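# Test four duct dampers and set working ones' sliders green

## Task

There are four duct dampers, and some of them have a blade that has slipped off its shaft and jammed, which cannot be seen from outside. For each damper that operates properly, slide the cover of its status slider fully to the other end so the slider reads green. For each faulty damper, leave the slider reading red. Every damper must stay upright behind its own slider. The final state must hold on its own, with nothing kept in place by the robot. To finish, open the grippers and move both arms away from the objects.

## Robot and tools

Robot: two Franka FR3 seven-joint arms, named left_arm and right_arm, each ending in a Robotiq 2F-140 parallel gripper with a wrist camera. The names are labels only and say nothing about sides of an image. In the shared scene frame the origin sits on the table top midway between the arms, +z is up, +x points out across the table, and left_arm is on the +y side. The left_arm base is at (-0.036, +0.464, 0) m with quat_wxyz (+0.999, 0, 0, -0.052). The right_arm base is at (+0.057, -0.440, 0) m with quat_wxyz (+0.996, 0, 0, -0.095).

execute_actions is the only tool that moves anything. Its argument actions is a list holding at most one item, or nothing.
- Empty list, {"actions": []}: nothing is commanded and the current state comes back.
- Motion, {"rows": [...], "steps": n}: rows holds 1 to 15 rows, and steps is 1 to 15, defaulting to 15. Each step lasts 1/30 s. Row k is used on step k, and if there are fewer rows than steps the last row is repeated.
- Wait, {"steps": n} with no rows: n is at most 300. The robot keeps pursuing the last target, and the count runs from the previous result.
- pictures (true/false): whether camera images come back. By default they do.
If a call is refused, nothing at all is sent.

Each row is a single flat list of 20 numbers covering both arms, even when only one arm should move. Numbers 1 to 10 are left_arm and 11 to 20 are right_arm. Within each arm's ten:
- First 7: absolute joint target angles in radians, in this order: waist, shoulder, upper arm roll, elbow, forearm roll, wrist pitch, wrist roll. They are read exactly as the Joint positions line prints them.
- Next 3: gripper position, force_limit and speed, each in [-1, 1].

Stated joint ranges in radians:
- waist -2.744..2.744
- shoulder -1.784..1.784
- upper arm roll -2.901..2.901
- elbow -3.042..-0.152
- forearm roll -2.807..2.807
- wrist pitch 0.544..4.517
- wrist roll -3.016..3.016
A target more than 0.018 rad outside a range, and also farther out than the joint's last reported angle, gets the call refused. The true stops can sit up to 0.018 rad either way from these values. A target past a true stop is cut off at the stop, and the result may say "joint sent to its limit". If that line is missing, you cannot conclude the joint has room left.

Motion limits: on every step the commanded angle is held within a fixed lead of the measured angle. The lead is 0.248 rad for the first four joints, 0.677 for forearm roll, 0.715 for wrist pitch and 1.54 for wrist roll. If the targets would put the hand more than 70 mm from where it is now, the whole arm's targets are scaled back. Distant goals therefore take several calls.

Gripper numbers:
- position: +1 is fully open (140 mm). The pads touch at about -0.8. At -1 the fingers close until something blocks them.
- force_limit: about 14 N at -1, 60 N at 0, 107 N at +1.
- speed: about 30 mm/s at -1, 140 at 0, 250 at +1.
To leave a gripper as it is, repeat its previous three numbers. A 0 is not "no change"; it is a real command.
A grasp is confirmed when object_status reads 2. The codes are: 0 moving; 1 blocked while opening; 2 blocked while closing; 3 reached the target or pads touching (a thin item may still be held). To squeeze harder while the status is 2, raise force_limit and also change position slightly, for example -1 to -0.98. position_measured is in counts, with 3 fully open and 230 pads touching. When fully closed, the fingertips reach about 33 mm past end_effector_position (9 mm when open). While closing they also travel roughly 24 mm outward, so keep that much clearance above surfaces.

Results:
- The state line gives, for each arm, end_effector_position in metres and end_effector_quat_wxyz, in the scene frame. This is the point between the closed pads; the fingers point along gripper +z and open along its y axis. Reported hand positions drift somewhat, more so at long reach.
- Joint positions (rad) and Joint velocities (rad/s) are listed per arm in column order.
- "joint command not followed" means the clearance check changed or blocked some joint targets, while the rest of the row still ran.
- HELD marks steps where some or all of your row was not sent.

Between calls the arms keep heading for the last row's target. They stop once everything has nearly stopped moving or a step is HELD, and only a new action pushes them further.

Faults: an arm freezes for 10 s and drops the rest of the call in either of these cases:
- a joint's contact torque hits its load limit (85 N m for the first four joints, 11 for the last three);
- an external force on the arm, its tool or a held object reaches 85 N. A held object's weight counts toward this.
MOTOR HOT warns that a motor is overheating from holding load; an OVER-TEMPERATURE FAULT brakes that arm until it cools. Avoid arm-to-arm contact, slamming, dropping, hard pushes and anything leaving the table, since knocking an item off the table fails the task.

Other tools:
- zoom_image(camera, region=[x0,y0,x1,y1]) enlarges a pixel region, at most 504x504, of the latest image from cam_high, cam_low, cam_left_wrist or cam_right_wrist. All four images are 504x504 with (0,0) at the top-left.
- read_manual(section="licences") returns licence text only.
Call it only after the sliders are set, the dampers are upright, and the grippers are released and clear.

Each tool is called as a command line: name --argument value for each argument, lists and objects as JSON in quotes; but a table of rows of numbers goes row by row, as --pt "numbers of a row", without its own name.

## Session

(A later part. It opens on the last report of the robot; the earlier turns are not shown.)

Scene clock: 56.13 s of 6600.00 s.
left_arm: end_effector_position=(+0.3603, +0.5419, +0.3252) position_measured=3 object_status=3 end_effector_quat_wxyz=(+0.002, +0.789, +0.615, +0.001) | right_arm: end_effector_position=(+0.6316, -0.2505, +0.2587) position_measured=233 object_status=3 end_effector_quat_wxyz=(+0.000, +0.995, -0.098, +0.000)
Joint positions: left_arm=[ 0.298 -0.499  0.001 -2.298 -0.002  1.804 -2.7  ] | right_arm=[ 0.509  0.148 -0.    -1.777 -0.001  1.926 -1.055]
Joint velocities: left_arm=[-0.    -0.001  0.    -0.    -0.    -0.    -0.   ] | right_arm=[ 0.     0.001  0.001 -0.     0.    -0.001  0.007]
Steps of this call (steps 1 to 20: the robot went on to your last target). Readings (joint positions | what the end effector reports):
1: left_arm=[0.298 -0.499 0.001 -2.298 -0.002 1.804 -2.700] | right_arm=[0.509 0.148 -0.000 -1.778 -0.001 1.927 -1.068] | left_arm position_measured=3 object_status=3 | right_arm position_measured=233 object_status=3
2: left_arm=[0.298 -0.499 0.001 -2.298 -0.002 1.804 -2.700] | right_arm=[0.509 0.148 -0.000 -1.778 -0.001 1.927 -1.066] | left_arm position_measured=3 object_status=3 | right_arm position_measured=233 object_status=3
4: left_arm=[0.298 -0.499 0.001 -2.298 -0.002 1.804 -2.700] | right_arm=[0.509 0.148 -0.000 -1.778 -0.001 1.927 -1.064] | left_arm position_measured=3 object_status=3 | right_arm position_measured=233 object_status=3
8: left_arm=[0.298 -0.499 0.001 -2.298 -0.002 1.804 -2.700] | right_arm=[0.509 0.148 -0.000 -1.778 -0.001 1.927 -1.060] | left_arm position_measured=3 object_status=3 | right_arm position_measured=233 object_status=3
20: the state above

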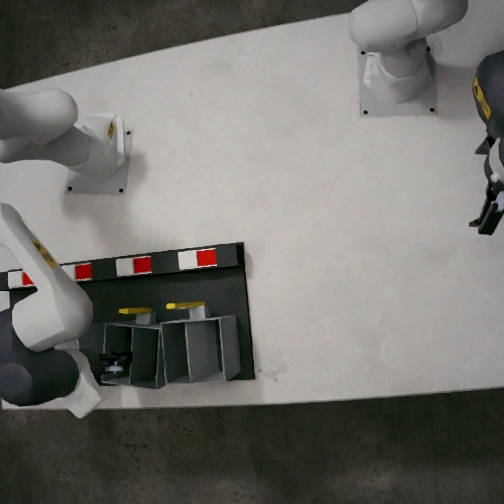

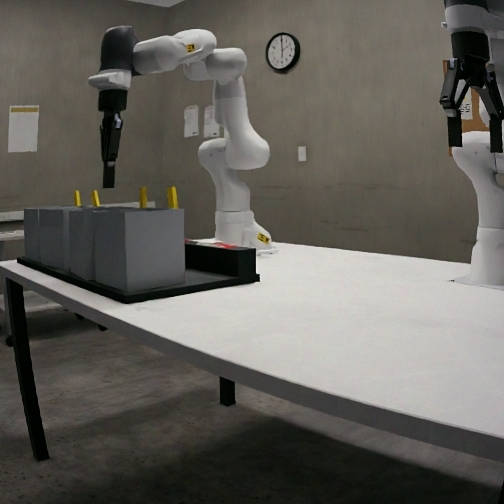

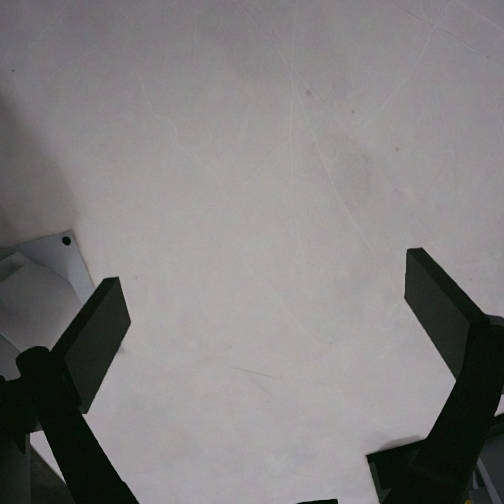

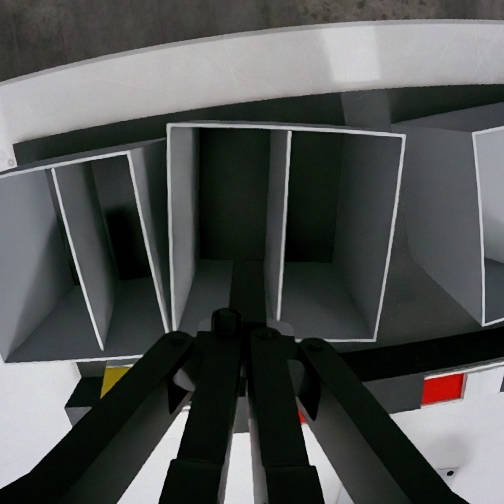

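Good. Descend and spread.

execute_actions --actions '[{"rows":[[0.3,-0.5,0,-2.3,0,1.8,-2.7,1,0,0,0.52,0.251,0,-1.952,0,2.203,-1.05,-1,0,0]]}]' --pictures false

execute_actions --actions '[{"steps":20}]' --pictures false

execute_actions --actions '[{"rows":[[0.3,-0.5,0,-2.3,0,1.8,-2.7,1,0,0,0.52,0.251,0,-1.952,0,2.203,-1.05,0.3,-0.5,-0.7]]}]' --pictures false

execute_actions --actions '[{"steps":45}]'

Scene clock: 59.97 s of 6600.00 s.
left_arm: end_effector_position=(+0.3603, +0.5419, +0.3252) position_measured=3 object_status=3 end_effector_quat_wxyz=(+0.002, +0.789, +0.615, +0.001) | right_arm: end_effector_position=(+0.6216, -0.2476, +0.1360) position_measured=233 object_status=3 end_effector_quat_wxyz=(+0.006, +0.995, -0.094, -0.012)
Joint positions: left_arm=[ 0.298 -0.499  0.001 -2.298 -0.002  1.804 -2.7  ] | right_arm=[ 0.519  0.253 -0.001 -1.953 -0.     2.18  -1.053]
Joint velocities: left_arm=[-0.     0.     0.001  0.001 -0.001  0.    -0.   ] | right_arm=[-0.    -0.033  0.001  0.002  0.001  0.123  0.002]
Steps of this call (steps 1 to 15: the robot went on to your last target; steps 16 to 90: nothing new was sent; then 0.33 s passed at rest; steps 91 to 105: all 15 steps of this action). Readings (joint positions | what the end effector reports):
91: left_arm=[0.298 -0.499 0.001 -2.298 -0.002 1.804 -2.700] | right_arm=[0.509 0.149 -0.001 -1.795 -0.000 1.955 -1.053] | left_arm position_measured=3 object_status=3 | right_arm position_measured=233 object_status=3
92: left_arm=[0.298 -0.499 0.001 -2.298 -0.002 1.804 -2.700] | right_arm=[0.510 0.158 -0.001 -1.819 -0.000 1.984 -1.053] | left_arm position_measured=3 object_status=3 | right_arm position_measured=233 object_status=3
94: left_arm=[0.298 -0.499 0.001 -2.298 -0.002 1.804 -2.700] | right_arm=[0.514 0.192 -0.001 -1.873 -0.000 2.042 -1.053] | left_arm position_measured=3 object_status=3 | right_arm position_measured=233 object_status=3
98: left_arm=[0.298 -0.499 0.001 -2.298 -0.002 1.804 -2.700] | right_arm=[0.518 0.256 -0.001 -1.945 -0.000 2.124 -1.053] | left_arm position_measured=3 object_status=3 | right_arm position_measured=233 object_status=3
105: the state above

Scene clock: 60.63 s of 6600.00 s.
left_arm: end_effector_position=(+0.3603, +0.5419, +0.3252) position_measured=3 object_status=3 end_effector_quat_wxyz=(+0.002, +0.789, +0.615, +0.001) | right_arm: end_effector_position=(+0.6276, -0.2455, +0.1384) position_measured=233 object_status=3 end_effector_quat_wxyz=(+0.001, +0.996, -0.094, -0.002)
Joint positions: left_arm=[ 0.298 -0.499  0.001 -2.298 -0.002  1.804 -2.7  ] | right_arm=[ 0.519  0.252 -0.001 -1.953 -0.     2.199 -1.053]
Joint velocities: left_arm=[ 0.001 -0.    -0.001  0.     0.    -0.    -0.001] | right_arm=[ 0.    -0.001  0.001  0.001 -0.     0.002  0.001]
Steps of this call (steps 1 to 20: the robot went on to your last target). Readings (joint positions | what the end effector reports):
1: left_arm=[0.298 -0.499 0.001 -2.298 -0.002 1.804 -2.700] | right_arm=[0.519 0.252 -0.001 -1.953 -0.000 2.184 -1.053] | left_arm position_measured=3 object_status=3 | right_arm position_measured=233 object_status=3
2: left_arm=[0.298 -0.499 0.001 -2.298 -0.002 1.804 -2.700] | right_arm=[0.519 0.252 -0.001 -1.953 -0.000 2.187 -1.053] | left_arm position_measured=3 object_status=3 | right_arm position_measured=233 object_status=3
4: left_arm=[0.298 -0.499 0.001 -2.298 -0.002 1.804 -2.700] | right_arm=[0.519 0.252 -0.001 -1.953 -0.000 2.191 -1.053] | left_arm position_measured=3 object_status=3 | right_arm position_measured=233 object_status=3
8: left_arm=[0.298 -0.499 0.001 -2.298 -0.002 1.804 -2.700] | right_arm=[0.519 0.252 -0.001 -1.953 -0.000 2.196 -1.053] | left_arm position_measured=3 object_status=3 | right_arm position_measured=233 object_status=3
20: the state above

Scene clock: 61.13 s of 6600.00 s.
left_arm: end_effector_position=(+0.3603, +0.5419, +0.3252) position_measured=3 object_status=3 end_effector_quat_wxyz=(+0.002, +0.789, +0.615, +0.001) | right_arm: end_effector_position=(+0.6276, -0.2440, +0.1385) position_measured=186 object_status=0 end_effector_quat_wxyz=(+0.001, +0.996, -0.093, -0.002)
Joint positions: left_arm=[ 0.298 -0.499  0.001 -2.298 -0.002  1.804 -2.7  ] | right_arm=[ 0.52   0.252  0.    -1.953 -0.     2.201 -1.053]
Joint velocities: left_arm=[-0.001 -0.001 -0.     0.    -0.    -0.    -0.001] | right_arm=[ 0.009  0.001  0.006 -0.003  0.001  0.006  0.   ]
Steps of this call (steps 1 to 15: all 15 steps of this action). Readings (joint positions | what the end effector reports):
1: left_arm=[0.298 -0.499 0.001 -2.298 -0.002 1.804 -2.700] | right_arm=[0.519 0.252 -0.001 -1.953 -0.000 2.199 -1.053] | left_arm position_measured=3 object_status=3 | right_arm position_measured=233 object_status=0
2: left_arm=[0.298 -0.499 0.001 -2.298 -0.002 1.804 -2.700] | right_arm=[0.519 0.252 -0.001 -1.953 -0.000 2.199 -1.053] | left_arm position_measured=3 object_status=3 | right_arm position_measured=233 object_status=0
4: left_arm=[0.298 -0.499 0.001 -2.298 -0.002 1.804 -2.700] | right_arm=[0.519 0.252 -0.001 -1.953 -0.000 2.200 -1.053] | left_arm position_measured=3 object_status=3 | right_arm position_measured=223 object_status=0
8: left_arm=[0.298 -0.499 0.001 -2.298 -0.002 1.804 -2.700] | right_arm=[0.519 0.252 -0.001 -1.953 -0.000 2.200 -1.053] | left_arm position_measured=3 object_status=3 | right_arm position_measured=209 object_status=0
15: the state above

Scene clock: 62.63 s of 6600.00 s.
left_arm: end_effector_position=(+0.3603, +0.5419, +0.3252) position_measured=3 object_status=3 end_effector_quat_wxyz=(+0.002, +0.789, +0.615, +0.001) | right_arm: end_effector_position=(+0.6289, -0.2478, +0.1387) position_measured=91 object_status=3 end_effector_quat_wxyz=(+0.002, +0.995, -0.095, -0.001)
Joint positions: left_arm=[ 0.298 -0.499  0.001 -2.298 -0.002  1.804 -2.7  ] | right_arm=[ 0.517  0.251 -0.003 -1.953 -0.002  2.201 -1.053]
Joint velocities: left_arm=[ 0.001 -0.    -0.     0.001 -0.001  0.     0.003] | right_arm=[-0.001 -0.001  0.     0.001  0.    -0.001  0.   ]
Steps of this call (steps 1 to 15: the robot went on to your last target; steps 16 to 45: nothing new was sent). Readings (joint positions | what the end effector reports):
1: left_arm=[0.298 -0.499 0.001 -2.298 -0.002 1.804 -2.700] | right_arm=[0.520 0.252 0.000 -1.953 -0.000 2.201 -1.053] | left_arm position_measured=3 object_status=3 | right_arm position_measured=182 object_status=0
2: left_arm=[0.298 -0.499 0.001 -2.298 -0.002 1.804 -2.700] | right_arm=[0.521 0.252 0.001 -1.953 -0.000 2.201 -1.053] | left_arm position_measured=3 object_status=3 | right_arm position_measured=179 object_status=0
4: left_arm=[0.298 -0.499 0.001 -2.298 -0.002 1.804 -2.700] | right_arm=[0.520 0.252 0.000 -1.953 -0.000 2.201 -1.053] | left_arm position_measured=3 object_status=3 | right_arm position_measured=172 object_status=0
8: left_arm=[0.298 -0.499 0.001 -2.298 -0.002 1.804 -2.700] | right_arm=[0.520 0.252 -0.000 -1.953 -0.000 2.201 -1.053] | left_arm position_measured=3 object_status=3 | right_arm position_measured=159 object_status=0
45: the state above
All arms were judged still, so your last target was given up. Only a new action makes them travel on or press farther. Fingers that are still opening or closing keep moving.

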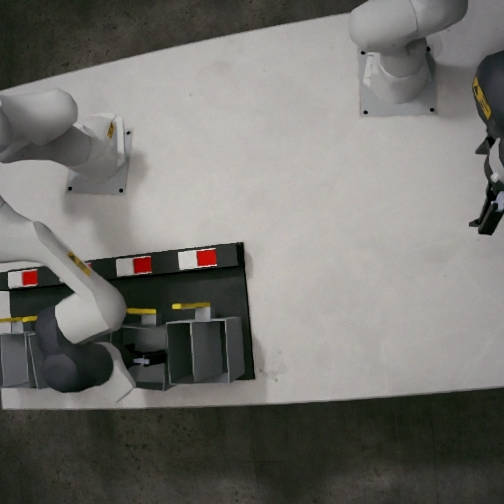

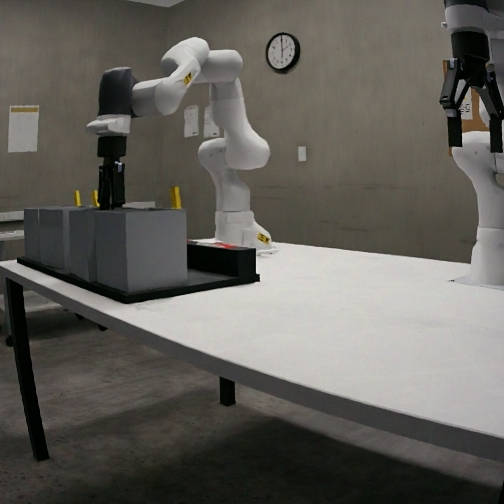

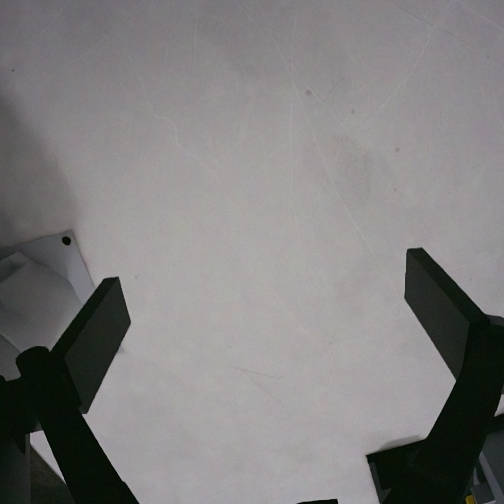

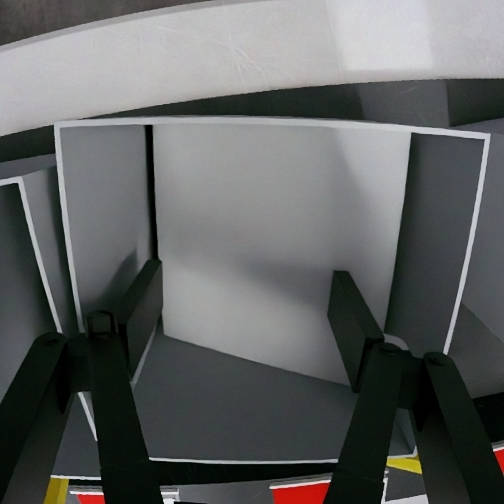

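execute_actions --actions '[{"rows":[[0.3,-0.5,0,-2.3,0,1.8,-2.7,1,0,0,0.51,0.251,0,-1.952,0,2.203,-1.1,0.3,-0.5,-0.7],[0.3,-0.5,0,-2.3,0,1.8,-2.7,1,0,0,0.50,0.248,0,-1.956,0,2.203,-1.14,0.3,-0.5,-0.7],[0.3,-0.5,0,-2.3,0,1.8,-2.7,1,0,0,0.50,0.248,0,-1.956,0,2.203,-1.14,0.3,-0.5,-0.7],[0.3,-0.5,0,-2.3,0,1.8,-2.7,1,0,0,0.49,0.245,0,-1.96,0,2.203,-1.18,0.3,-0.5,-0.7],[0.3,-0.5,0,-2.3,0,1.8,-2.7,1,0,0,0.48,0.24,0,-1.965,0,2.203,-1.22,0.3,-0.5,-0.7],[0.3,-0.5,0,-2.3,0,1.8,-2.7,1,0,0,0.48,0.24,0,-1.965,0,2.203,-1.22,0.3,-0.5,-0.7],[0.3,-0.5,0,-2.3,0,1.8,-2.7,1,0,0,0.47,0.235,0,-1.97,0,2.203,-1.26,0.3,-0.5,-0.7],[0.3,-0.5,0,-2.3,0,1.8,-2.7,1,0,0,0.46,0.23,0,-1.975,0,2.203,-1.3,0.3,-0.5,-0.7],[0.3,-0.5,0,-2.3,0,1.8,-2.7,1,0,0,0.46,0.23,0,-1.975,0,2.203,-1.3,0.3,-0.5,-0.7],[0.3,-0.5,0,-2.3,0,1.8,-2.7,1,0,0,0.45,0.227,0,-1.98,0,2.205,-1.34,0.3,-0.5,-0.7],[0.3,-0.5,0,-2.3,0,1.8,-2.7,1,0,0,0.44,0.224,0,-1.984,0,2.207,-1.36,0.3,-0.5,-0.7]]}]' --pictures false

execute_actions --actions '[{"steps":30}]' --pictures false

execute_actions --actions '[{"rows":[[0.3,-0.5,0,-2.3,0,1.8,-2.7,1,0,0,0.44,0.224,0,-1.984,0,2.207,-1.36,-1,0,0.5]]}]' --pictures false

execute_actions --actions '[{"rows":[[0.3,-0.5,0,-2.3,0,1.8,-2.7,1,0,0,0.44,0.12,0,-1.8,0,1.92,-1.36,-1,0,0.5]]}]' --pictures false

execute_actions --actions '[{"steps":20}]'

Scene clock: 71.87 s of 6600.00 s.
left_arm: end_effector_position=(+0.3603, +0.5419, +0.3252) position_measured=3 object_status=3 end_effector_quat_wxyz=(+0.002, +0.789, +0.615, +0.001) | right_arm: end_effector_position=(+0.6359, -0.2875, +0.1457) position_measured=91 object_status=3 end_effector_quat_wxyz=(-0.001, +0.999, -0.032, +0.002)
Joint positions: left_arm=[ 0.298 -0.499  0.001 -2.298 -0.002  1.804 -2.7  ] | right_arm=[ 0.445  0.222  0.002 -1.977  0.001  2.205 -1.251]
Joint velocities: left_arm=[-0.     0.    -0.     0.002 -0.001  0.     0.   ] | right_arm=[-0.05  -0.018 -0.007 -0.019 -0.     0.006 -0.349]
Steps of this call (steps 1 to 90: nothing new was sent; then 5.73 s passed at rest; steps 91 to 105: all 15 steps of this action). Readings (joint positions | what the end effector reports):
91: left_arm=[0.298 -0.499 0.001 -2.298 -0.002 1.804 -2.700] | right_arm=[0.516 0.251 -0.002 -1.953 -0.002 2.201 -1.057] | left_arm position_measured=3 object_status=3 | right_arm position_measured=91 object_status=3
92: left_arm=[0.298 -0.499 0.001 -2.298 -0.002 1.804 -2.700] | right_arm=[0.513 0.251 -0.000 -1.953 -0.002 2.201 -1.065] | left_arm position_measured=3 object_status=3 | right_arm position_measured=91 object_status=3
94: left_arm=[0.298 -0.499 0.001 -2.298 -0.002 1.804 -2.700] | right_arm=[0.507 0.249 0.001 -1.954 -0.001 2.201 -1.083] | left_arm position_measured=3 object_status=3 | right_arm position_measured=91 object_status=3
98: left_arm=[0.298 -0.499 0.001 -2.298 -0.002 1.804 -2.700] | right_arm=[0.483 0.236 0.004 -1.962 0.000 2.202 -1.141] | left_arm position_measured=3 object_status=3 | right_arm position_measured=91 object_status=3
105: the state above

Scene clock: 72.87 s of 6600.00 s.
left_arm: end_effector_position=(+0.3603, +0.5419, +0.3252) position_measured=3 object_status=3 end_effector_quat_wxyz=(+0.002, +0.789, +0.615, +0.001) | right_arm: end_effector_position=(+0.6354, -0.2887, +0.1455) position_measured=91 object_status=3 end_effector_quat_wxyz=(-0.001, +1.000, +0.016, +0.002)
Joint positions: left_arm=[ 0.298 -0.499  0.001 -2.298 -0.002  1.804 -2.7  ] | right_arm=[ 0.443  0.221  0.001 -1.979  0.001  2.205 -1.349]
Joint velocities: left_arm=[ 0.001 -0.001 -0.    -0.001 -0.001 -0.    -0.001] | right_arm=[-0.    -0.001 -0.     0.    -0.     0.001 -0.012]
Steps of this call (steps 1 to 30: the robot went on to your last target). Readings (joint positions | what the end effector reports):
1: left_arm=[0.298 -0.499 0.001 -2.298 -0.002 1.804 -2.700] | right_arm=[0.444 0.222 0.001 -1.978 0.001 2.205 -1.262] | left_arm position_measured=3 object_status=3 | right_arm position_measured=91 object_status=3
2: left_arm=[0.298 -0.499 0.001 -2.298 -0.002 1.804 -2.700] | right_arm=[0.443 0.222 0.001 -1.978 0.001 2.205 -1.271] | left_arm position_measured=3 object_status=3 | right_arm position_measured=91 object_status=3
4: left_arm=[0.298 -0.499 0.001 -2.298 -0.002 1.804 -2.700] | right_arm=[0.443 0.222 0.001 -1.979 0.001 2.205 -1.287] | left_arm position_measured=3 object_status=3 | right_arm position_measured=91 object_status=3
8: left_arm=[0.298 -0.499 0.001 -2.298 -0.002 1.804 -2.700] | right_arm=[0.443 0.221 0.001 -1.979 0.001 2.205 -1.311] | left_arm position_measured=3 object_status=3 | right_arm position_measured=91 object_status=3
30: the state above

Scene clock: 73.37 s of 6600.00 s.
left_arm: end_effector_position=(+0.3603, +0.5419, +0.3252) position_measured=3 object_status=3 end_effector_quat_wxyz=(+0.002, +0.789, +0.615, +0.001) | right_arm: end_effector_position=(+0.6351, -0.2921, +0.1436) position_measured=233 object_status=0 end_effector_quat_wxyz=(+0.000, +1.000, +0.017, +0.000)
Joint positions: left_arm=[ 0.298 -0.499  0.001 -2.298 -0.002  1.804 -2.7  ] | right_arm=[ 0.44   0.223 -0.    -1.982 -0.     2.205 -1.355]
Joint velocities: left_arm=[ 0.     0.     0.    -0.001  0.    -0.     0.   ] | right_arm=[-0.     0.001 -0.001  0.001  0.     0.001 -0.005]
Steps of this call (steps 1 to 15: all 15 steps of this action). Readings (joint positions | what the end effector reports):
1: left_arm=[0.298 -0.499 0.001 -2.298 -0.002 1.804 -2.700] | right_arm=[0.443 0.220 0.001 -1.979 -0.000 2.205 -1.350] | left_arm position_measured=3 object_status=3 | right_arm position_measured=91 object_status=0
2: left_arm=[0.298 -0.499 0.001 -2.298 -0.002 1.804 -2.700] | right_arm=[0.441 0.219 0.000 -1.979 -0.000 2.205 -1.351] | left_arm position_measured=3 object_status=3 | right_arm position_measured=100 object_status=0
4: left_arm=[0.298 -0.499 0.001 -2.298 -0.002 1.804 -2.700] | right_arm=[0.440 0.219 -0.000 -1.979 -0.000 2.205 -1.352] | left_arm position_measured=3 object_status=3 | right_arm position_measured=121 object_status=0
8: left_arm=[0.298 -0.499 0.001 -2.298 -0.002 1.804 -2.700] | right_arm=[0.440 0.221 -0.000 -1.980 -0.000 2.205 -1.354] | left_arm position_measured=3 object_status=3 | right_arm position_measured=163 object_status=0
15: the state above

Scene clock: 73.87 s of 6600.00 s.
left_arm: end_effector_position=(+0.3603, +0.5419, +0.3251) position_measured=3 object_status=3 end_effector_quat_wxyz=(+0.002, +0.789, +0.615, +0.001) | right_arm: end_effector_position=(+0.6430, -0.2901, +0.2688) position_measured=233 object_status=3 end_effector_quat_wxyz=(-0.003, +1.000, +0.018, +0.013)
Joint positions: left_arm=[ 0.298 -0.499  0.001 -2.298 -0.002  1.804 -2.7  ] | right_arm=[ 0.44   0.118 -0.    -1.798 -0.     1.944 -1.356]
Joint velocities: left_arm=[-0.001  0.001 -0.001 -0.002 -0.001  0.     0.001] | right_arm=[ 0.002  0.039 -0.001 -0.004 -0.    -0.129 -0.002]
Steps of this call (steps 1 to 15: all 15 steps of this action). Readings (joint positions | what the end effector reports):
1: left_arm=[0.298 -0.499 0.001 -2.298 -0.002 1.804 -2.700] | right_arm=[0.440 0.222 -0.000 -1.963 -0.000 2.175 -1.355] | left_arm position_measured=3 object_status=3 | right_arm position_measured=233 object_status=0
2: left_arm=[0.298 -0.499 0.001 -2.298 -0.002 1.804 -2.700] | right_arm=[0.440 0.213 -0.000 -1.937 -0.000 2.145 -1.355] | left_arm position_measured=3 object_status=3 | right_arm position_measured=233 object_status=0
4: left_arm=[0.298 -0.499 0.001 -2.298 -0.002 1.804 -2.700] | right_arm=[0.440 0.179 -0.000 -1.881 -0.000 2.087 -1.355] | left_arm position_measured=3 object_status=3 | right_arm position_measured=233 object_status=0
8: left_arm=[0.298 -0.499 0.001 -2.298 -0.002 1.804 -2.700] | right_arm=[0.440 0.116 -0.000 -1.807 -0.000 2.002 -1.356] | left_arm position_measured=3 object_status=3 | right_arm position_measured=233 object_status=3
15: the state above

Scene clock: 74.53 s of 6600.00 s.
left_arm: end_effector_position=(+0.3603, +0.5419, +0.3251) position_measured=3 object_status=3 end_effector_quat_wxyz=(+0.002, +0.789, +0.615, +0.001) | right_arm: end_effector_position=(+0.6367, -0.2917, +0.2659) position_measured=233 object_status=3 end_effector_quat_wxyz=(-0.001, +1.000, +0.018, +0.003)
Joint positions: left_arm=[ 0.298 -0.499  0.001 -2.298 -0.002  1.804 -2.7  ] | right_arm=[ 0.44   0.119 -0.    -1.799 -0.     1.924 -1.357]
Joint velocities: left_arm=[-0.001 -0.001 -0.001 -0.    -0.    -0.     0.002] | right_arm=[ 0.    -0.001 -0.     0.    -0.001 -0.002 -0.   ]
Steps of this call (steps 1 to 20: the robot went on to your last target). Readings (joint positions | what the end effector reports):
1: left_arm=[0.298 -0.499 0.001 -2.298 -0.002 1.804 -2.700] | right_arm=[0.440 0.119 -0.000 -1.799 -0.000 1.940 -1.356] | left_arm position_measured=3 object_status=3 | right_arm position_measured=233 object_status=3
2: left_arm=[0.298 -0.499 0.001 -2.298 -0.002 1.804 -2.700] | right_arm=[0.440 0.119 -0.000 -1.799 -0.000 1.937 -1.356] | left_arm position_measured=3 object_status=3 | right_arm position_measured=233 object_status=3
4: left_arm=[0.298 -0.499 0.001 -2.298 -0.002 1.804 -2.700] | right_arm=[0.440 0.119 -0.000 -1.799 -0.000 1.932 -1.356] | left_arm position_measured=3 object_status=3 | right_arm position_measured=233 object_status=3
8: left_arm=[0.298 -0.499 0.001 -2.298 -0.002 1.804 -2.700] | right_arm=[0.440 0.119 -0.000 -1.799 -0.000 1.927 -1.356] | left_arm position_measured=3 object_status=3 | right_arm position_measured=233 object_status=3
20: the state above

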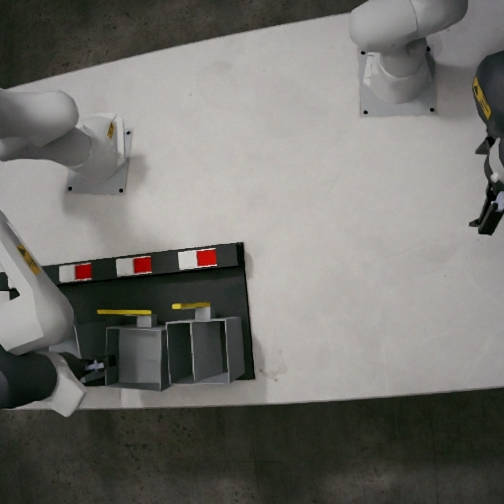

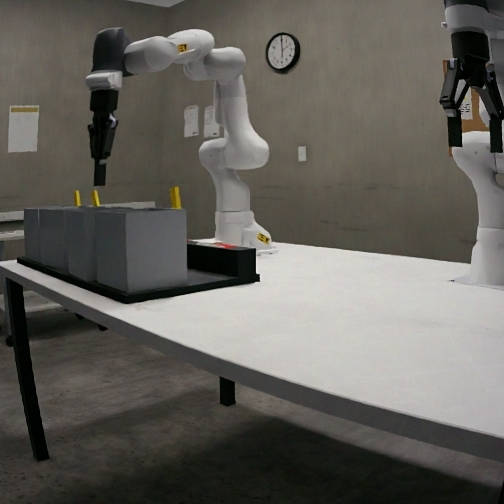

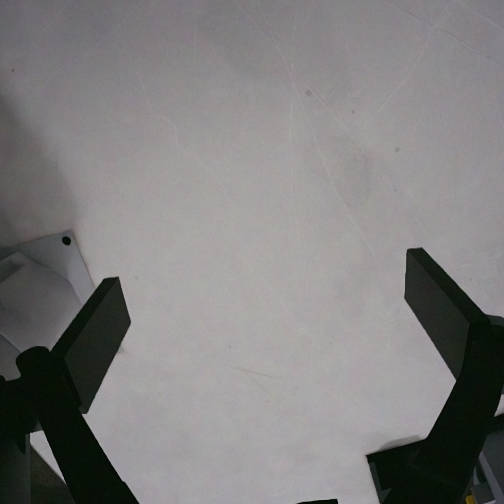

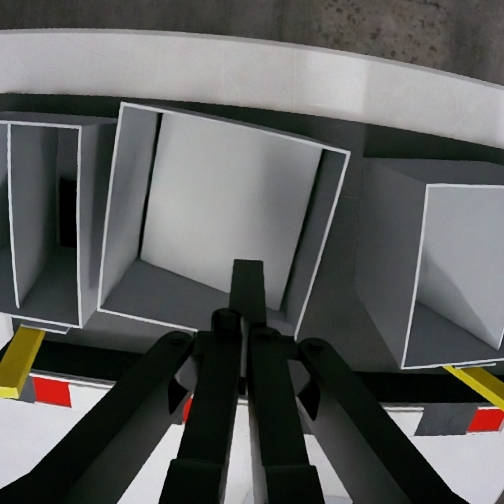

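execute_actions --actions '[{"rows":[[0.3,-0.5,0,-2.3,0,1.8,-2.7,1,0,0,0.449,0.036,0,-2.131,0,2.167,-1.36,-1,0,0.5]]}]' --pictures false

execute_actions --actions '[{"steps":20}]' --pictures false

execute_actions --actions '[{"rows":[[0.3,-0.5,0,-2.3,0,1.8,-2.7,1,0,0,0.43,0.03,0,-2.138,0,2.168,-1.38,-1,0,0.5],[0.3,-0.5,0,-2.3,0,1.8,-2.7,1,0,0,0.42,0.027,0,-2.141,0,2.168,-1.39,-1,0,0.5],[0.3,-0.5,0,-2.3,0,1.8,-2.7,1,0,0,0.41,0.024,0,-2.145,0,2.169,-1.4,-1,0,0.5],[0.3,-0.5,0,-2.3,0,1.8,-2.7,1,0,0,0.40,0.021,0,-2.148,0,2.169,-1.41,-1,0,0.5],[0.3,-0.5,0,-2.3,0,1.8,-2.7,1,0,0,0.39,0.018,0,-2.152,0,2.17,-1.42,-1,0,0.5],[0.3,-0.5,0,-2.3,0,1.8,-2.7,1,0,0,0.38,0.015,0,-2.155,0,2.17,-1.43,-1,0,0.5],[0.3,-0.5,0,-2.3,0,1.8,-2.7,1,0,0,0.37,0.012,0,-2.159,0,2.171,-1.44,-1,0,0.5],[0.3,-0.5,0,-2.3,0,1.8,-2.7,1,0,0,0.36,0.009,0,-2.162,0,2.171,-1.44,-1,0,0.5],[0.3,-0.5,0,-2.3,0,1.8,-2.7,1,0,0,0.35,0.006,0,-2.166,0,2.172,-1.44,-1,0,0.5],[0.3,-0.5,0,-2.3,0,1.8,-2.7,1,0,0,0.34,0.003,0,-2.169,0,2.172,-1.44,-1,0,0.5],[0.3,-0.5,0,-2.3,0,1.8,-2.7,1,0,0,0.33,0,0,-2.173,0,2.173,-1.44,-1,0,0.5],[0.3,-0.5,0,-2.3,0,1.8,-2.7,1,0,0,0.32,-0.003,0,-2.176,0,2.173,-1.44,-1,0,0.5]]}]' --pictures false

execute_actions --actions '[{"steps":20}]'

Scene clock: 87.17 s of 6600.00 s.
left_arm: end_effector_position=(+0.3603, +0.5419, +0.3251) position_measured=3 object_status=3 end_effector_quat_wxyz=(+0.002, +0.789, +0.615, +0.001) | right_arm: end_effector_position=(+0.5809, -0.3021, +0.1791) position_measured=233 object_status=3 end_effector_quat_wxyz=(+0.002, +1.000, +0.022, -0.007)
Joint positions: left_arm=[ 0.298 -0.499  0.001 -2.298 -0.002  1.804 -2.7  ] | right_arm=[ 0.447  0.038 -0.001 -2.128 -0.     2.151 -1.357]
Joint velocities: left_arm=[ 0.    -0.     0.    -0.     0.001  0.001 -0.001] | right_arm=[-0.002 -0.015 -0.    -0.    -0.     0.083 -0.   ]
Steps of this call (steps 1 to 15: the robot went on to your last target; steps 16 to 90: nothing new was sent; then 9.13 s passed at rest; steps 91 to 105: all 15 steps of this action). Readings (joint positions | what the end effector reports):
91: left_arm=[0.298 -0.499 0.001 -2.298 -0.002 1.804 -2.700] | right_arm=[0.441 0.092 -0.001 -1.858 -0.000 1.970 -1.357] | left_arm position_measured=3 object_status=3 | right_arm position_measured=233 object_status=3
92: left_arm=[0.298 -0.499 0.001 -2.298 -0.002 1.804 -2.700] | right_arm=[0.442 0.065 -0.001 -1.928 -0.000 2.004 -1.357] | left_arm position_measured=3 object_status=3 | right_arm position_measured=233 object_status=3
94: left_arm=[0.298 -0.499 0.001 -2.298 -0.002 1.804 -2.700] | right_arm=[0.446 0.046 -0.001 -2.039 -0.000 2.054 -1.357] | left_arm position_measured=3 object_status=3 | right_arm position_measured=233 object_status=3
98: left_arm=[0.298 -0.499 0.001 -2.298 -0.002 1.804 -2.700] | right_arm=[0.447 0.047 -0.001 -2.118 -0.000 2.112 -1.357] | left_arm position_measured=3 object_status=3 | right_arm position_measured=233 object_status=3
105: the state above

Scene clock: 87.83 s of 6600.00 s.
left_arm: end_effector_position=(+0.3603, +0.5419, +0.3251) position_measured=3 object_status=3 end_effector_quat_wxyz=(+0.002, +0.789, +0.615, +0.001) | right_arm: end_effector_position=(+0.5846, -0.3011, +0.1801) position_measured=233 object_status=3 end_effector_quat_wxyz=(+0.000, +1.000, +0.022, -0.001)
Joint positions: left_arm=[ 0.298 -0.499  0.001 -2.298 -0.002  1.804 -2.7  ] | right_arm=[ 0.448  0.037 -0.001 -2.129 -0.     2.163 -1.357]
Joint velocities: left_arm=[ 0.     0.     0.    -0.001  0.001 -0.     0.   ] | right_arm=[-0.001  0.     0.    -0.     0.001  0.001 -0.001]
Steps of this call (steps 1 to 20: the robot went on to your last target). Readings (joint positions | what the end effector reports):
1: left_arm=[0.298 -0.499 0.001 -2.298 -0.002 1.804 -2.700] | right_arm=[0.447 0.037 -0.001 -2.128 -0.000 2.153 -1.357] | left_arm position_measured=3 object_status=3 | right_arm position_measured=233 object_status=3
2: left_arm=[0.298 -0.499 0.001 -2.298 -0.002 1.804 -2.700] | right_arm=[0.447 0.037 -0.001 -2.128 -0.000 2.155 -1.357] | left_arm position_measured=3 object_status=3 | right_arm position_measured=233 object_status=3
4: left_arm=[0.298 -0.499 0.001 -2.298 -0.002 1.804 -2.700] | right_arm=[0.447 0.037 -0.001 -2.128 -0.000 2.158 -1.357] | left_arm position_measured=3 object_status=3 | right_arm position_measured=233 object_status=3
8: left_arm=[0.298 -0.499 0.001 -2.298 -0.002 1.804 -2.700] | right_arm=[0.448 0.037 -0.001 -2.128 -0.000 2.161 -1.357] | left_arm position_measured=3 object_status=3 | right_arm position_measured=233 object_status=3
20: the state above

Scene clock: 88.33 s of 6600.00 s.
left_arm: end_effector_position=(+0.3603, +0.5419, +0.3251) position_measured=3 object_status=3 end_effector_quat_wxyz=(+0.002, +0.789, +0.615, +0.001) | right_arm: end_effector_position=(+0.5851, -0.3675, +0.1811) position_measured=233 object_status=3 end_effector_quat_wxyz=(-0.000, +1.000, -0.010, -0.001)
Joint positions: left_arm=[ 0.298 -0.499  0.001 -2.298 -0.002  1.804 -2.7  ] | right_arm=[ 0.326  0.    -0.001 -2.171  0.001  2.169 -1.415]
Joint velocities: left_arm=[-0.001 -0.     0.002  0.001 -0.001  0.    -0.001] | right_arm=[-0.098 -0.024 -0.015 -0.027  0.001  0.004 -0.071]
Steps of this call (steps 1 to 15: all 15 steps of this action). Readings (joint positions | what the end effector reports):
1: left_arm=[0.298 -0.499 0.001 -2.298 -0.002 1.804 -2.700] | right_arm=[0.445 0.036 0.001 -2.130 -0.000 2.164 -1.359] | left_arm position_measured=3 object_status=3 | right_arm position_measured=233 object_status=3
2: left_arm=[0.298 -0.499 0.001 -2.298 -0.002 1.804 -2.700] | right_arm=[0.439 0.034 0.002 -2.133 -0.000 2.164 -1.361] | left_arm position_measured=3 object_status=3 | right_arm position_measured=233 object_status=3
4: left_arm=[0.298 -0.499 0.001 -2.298 -0.002 1.804 -2.700] | right_arm=[0.423 0.029 0.003 -2.139 -0.000 2.165 -1.369] | left_arm position_measured=3 object_status=3 | right_arm position_measured=233 object_status=3
8: left_arm=[0.298 -0.499 0.001 -2.298 -0.002 1.804 -2.700] | right_arm=[0.384 0.017 0.002 -2.152 0.001 2.167 -1.390] | left_arm position_measured=3 object_status=3 | right_arm position_measured=233 object_status=3
15: the state above

Scene clock: 89.00 s of 6600.00 s.
left_arm: end_effector_position=(+0.3603, +0.5419, +0.3251) position_measured=3 object_status=3 end_effector_quat_wxyz=(+0.002, +0.789, +0.615, +0.001) | right_arm: end_effector_position=(+0.5849, -0.3694, +0.1812) position_measured=233 object_status=3 end_effector_quat_wxyz=(-0.000, +1.000, -0.003, -0.001)
Joint positions: left_arm=[ 0.298 -0.499  0.001 -2.299 -0.002  1.804 -2.7  ] | right_arm=[ 0.322 -0.001 -0.    -2.174  0.001  2.17  -1.434]
Joint velocities: left_arm=[-0.     0.001 -0.    -0.001 -0.001 -0.001  0.001] | right_arm=[ 0.001  0.001 -0.    -0.    -0.001 -0.001 -0.007]
Steps of this call (steps 1 to 20: the robot went on to your last target). Readings (joint positions | what the end effector reports):
1: left_arm=[0.298 -0.499 0.001 -2.298 -0.002 1.804 -2.700] | right_arm=[0.324 -0.000 -0.001 -2.172 0.001 2.170 -1.417] | left_arm position_measured=3 object_status=3 | right_arm position_measured=233 object_status=3
2: left_arm=[0.298 -0.499 0.001 -2.298 -0.002 1.804 -2.700] | right_arm=[0.323 -0.001 -0.001 -2.173 0.001 2.170 -1.419] | left_arm position_measured=3 object_status=3 | right_arm position_measured=233 object_status=3
4: left_arm=[0.298 -0.499 0.001 -2.298 -0.002 1.804 -2.700] | right_arm=[0.322 -0.001 -0.001 -2.173 0.001 2.170 -1.422] | left_arm position_measured=3 object_status=3 | right_arm position_measured=233 object_status=3
8: left_arm=[0.298 -0.499 0.001 -2.298 -0.002 1.804 -2.700] | right_arm=[0.322 -0.001 -0.001 -2.173 0.001 2.170 -1.427] | left_arm position_measured=3 object_status=3 | right_arm position_measured=233 object_status=3
20: the state above

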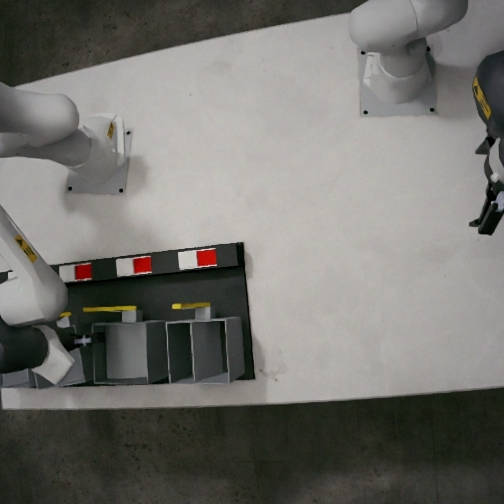

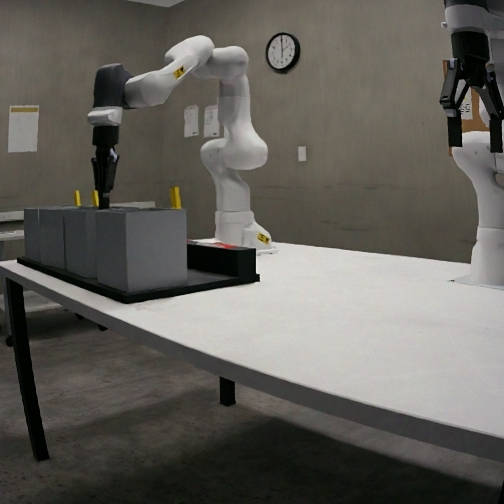

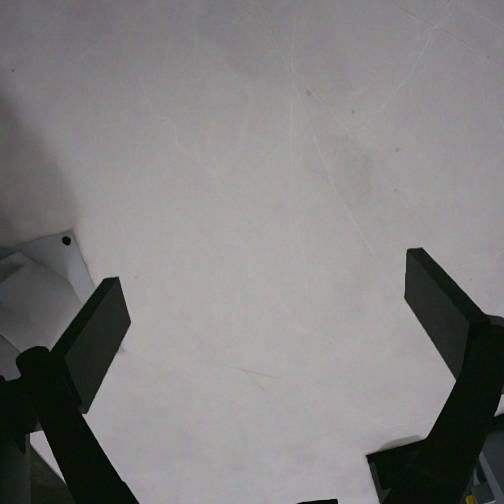

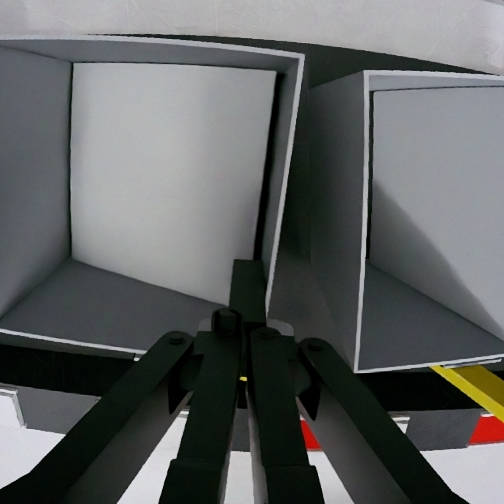

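execute_actions --actions '[{"rows":[[0.3,-0.5,0,-2.3,0,1.8,-2.7,1,0,0,0.33,-0.05,0,-2.02,0,1.97,-1.6,-1,0,0.5]]}]' --pictures false

execute_actions --actions '[{"rows":[[0.3,-0.5,0,-2.3,0,1.8,-2.7,1,0,0,0.127,-0.009,0,-1.973,0,1.964,-1.754,-1,0,0.5]]}]' --pictures false

execute_actions --actions '[{"steps":20}]'

Scene clock: 94.17 s of 6600.00 s.
left_arm: end_effector_position=(+0.3603, +0.5419, +0.3251) position_measured=3 object_status=3 end_effector_quat_wxyz=(+0.002, +0.789, +0.615, +0.001) | right_arm: end_effector_position=(+0.5966, -0.3644, +0.2627) position_measured=233 object_status=3 end_effector_quat_wxyz=(-0.001, +0.998, +0.066, +0.008)
Joint positions: left_arm=[ 0.298 -0.499  0.001 -2.299 -0.002  1.804 -2.7  ] | right_arm=[ 0.328 -0.051 -0.    -2.02   0.001  1.985 -1.565]
Joint velocities: left_arm=[ 0.    -0.002  0.     0.001 -0.    -0.001 -0.001] | right_arm=[-0.     0.007  0.001  0.     0.    -0.07  -0.105]
Steps of this call (steps 1 to 15: the robot went on to your last target; steps 16 to 90: nothing new was sent; then 1.67 s passed at rest; steps 91 to 105: all 15 steps of this action). Readings (joint positions | what the end effector reports):
91: left_arm=[0.298 -0.499 0.001 -2.299 -0.002 1.804 -2.700] | right_arm=[0.324 0.001 -0.000 -2.149 0.001 2.138 -1.449] | left_arm position_measured=3 object_status=3 | right_arm position_measured=233 object_status=3
92: left_arm=[0.298 -0.499 0.001 -2.299 -0.002 1.804 -2.700] | right_arm=[0.325 -0.005 -0.000 -2.114 0.001 2.108 -1.464] | left_arm position_measured=3 object_status=3 | right_arm position_measured=233 object_status=3
94: left_arm=[0.298 -0.499 0.001 -2.299 -0.002 1.804 -2.700] | right_arm=[0.327 -0.032 -0.000 -2.059 0.001 2.066 -1.490] | left_arm position_measured=3 object_status=3 | right_arm position_measured=233 object_status=3
98: left_arm=[0.298 -0.499 0.001 -2.299 -0.002 1.804 -2.700] | right_arm=[0.328 -0.058 -0.000 -2.021 0.001 2.019 -1.528] | left_arm position_measured=3 object_status=3 | right_arm position_measured=233 object_status=3
105: the state above

Scene clock: 94.67 s of 6600.00 s.
left_arm: end_effector_position=(+0.3603, +0.5419, +0.3251) position_measured=3 object_status=3 end_effector_quat_wxyz=(+0.002, +0.789, +0.615, +0.001) | right_arm: end_effector_position=(+0.6101, -0.4763, +0.2600) position_measured=233 object_status=3 end_effector_quat_wxyz=(-0.000, +0.999, +0.037, +0.002)
Joint positions: left_arm=[ 0.298 -0.499  0.001 -2.299 -0.002  1.804 -2.7  ] | right_arm=[ 0.126 -0.01  -0.002 -1.976  0.001  1.969 -1.71 ]
Joint velocities: left_arm=[-0.001 -0.002  0.001 -0.001 -0.001  0.001  0.   ] | right_arm=[ 0.009 -0.     0.021  0.001 -0.    -0.008 -0.136]
Steps of this call (steps 1 to 15: all 15 steps of this action). Readings (joint positions | what the end effector reports):
1: left_arm=[0.298 -0.499 0.001 -2.299 -0.002 1.804 -2.700] | right_arm=[0.305 -0.046 0.013 -2.013 0.001 1.982 -1.576] | left_arm position_measured=3 object_status=3 | right_arm position_measured=233 object_status=3
2: left_arm=[0.298 -0.499 0.001 -2.299 -0.002 1.804 -2.700] | right_arm=[0.274 -0.039 0.017 -2.005 0.002 1.981 -1.588] | left_arm position_measured=3 object_status=3 | right_arm position_measured=233 object_status=3
4: left_arm=[0.298 -0.499 0.001 -2.299 -0.002 1.804 -2.700] | right_arm=[0.208 -0.025 0.013 -1.990 0.002 1.978 -1.615] | left_arm position_measured=3 object_status=3 | right_arm position_measured=233 object_status=3
8: left_arm=[0.298 -0.499 0.001 -2.299 -0.002 1.804 -2.700] | right_arm=[0.131 -0.011 -0.009 -1.979 0.001 1.972 -1.663] | left_arm position_measured=3 object_status=3 | right_arm position_measured=233 object_status=3
15: the state above

Scene clock: 95.33 s of 6600.00 s.
left_arm: end_effector_position=(+0.3603, +0.5419, +0.3251) position_measured=3 object_status=3 end_effector_quat_wxyz=(+0.002, +0.789, +0.615, +0.001) | right_arm: end_effector_position=(+0.6098, -0.4756, +0.2600) position_measured=233 object_status=3 end_effector_quat_wxyz=(-0.000, +0.998, +0.055, +0.001)
Joint positions: left_arm=[ 0.298 -0.499  0.001 -2.299 -0.002  1.804 -2.7  ] | right_arm=[ 0.126 -0.01  -0.001 -1.975  0.001  1.967 -1.746]
Joint velocities: left_arm=[ 0.     0.001  0.001  0.002  0.    -0.     0.001] | right_arm=[-0.001  0.    -0.     0.001 -0.002  0.    -0.014]
Steps of this call (steps 1 to 20: the robot went on to your last target). Readings (joint positions | what the end effector reports):
1: left_arm=[0.298 -0.499 0.001 -2.299 -0.002 1.804 -2.700] | right_arm=[0.126 -0.010 -0.002 -1.976 0.001 1.968 -1.714] | left_arm position_measured=3 object_status=3 | right_arm position_measured=233 object_status=3
2: left_arm=[0.298 -0.499 0.001 -2.299 -0.002 1.804 -2.700] | right_arm=[0.126 -0.010 -0.001 -1.976 0.001 1.968 -1.718] | left_arm position_measured=3 object_status=3 | right_arm position_measured=233 object_status=3
4: left_arm=[0.298 -0.499 0.001 -2.299 -0.002 1.804 -2.700] | right_arm=[0.126 -0.010 -0.001 -1.976 0.001 1.968 -1.724] | left_arm position_measured=3 object_status=3 | right_arm position_measured=233 object_status=3
8: left_arm=[0.298 -0.499 0.001 -2.299 -0.002 1.804 -2.700] | right_arm=[0.126 -0.010 -0.001 -1.976 0.001 1.968 -1.734] | left_arm position_measured=3 object_status=3 | right_arm position_measured=233 object_status=3
20: the state above

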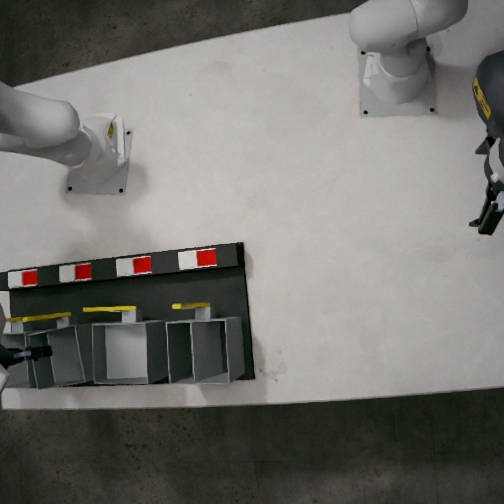

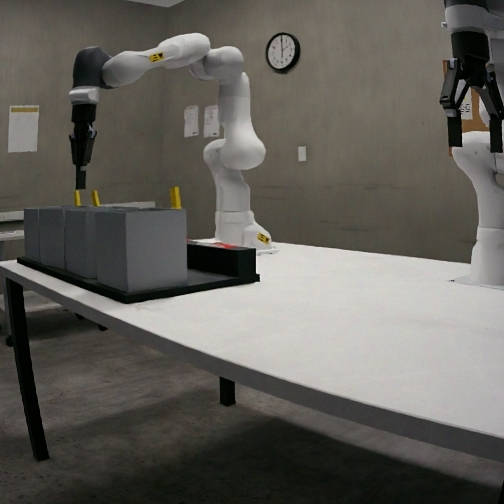

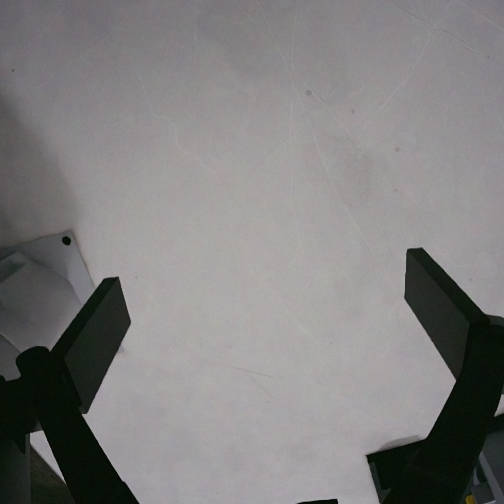

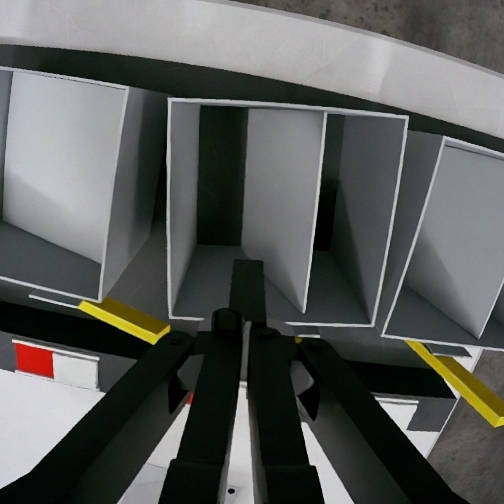

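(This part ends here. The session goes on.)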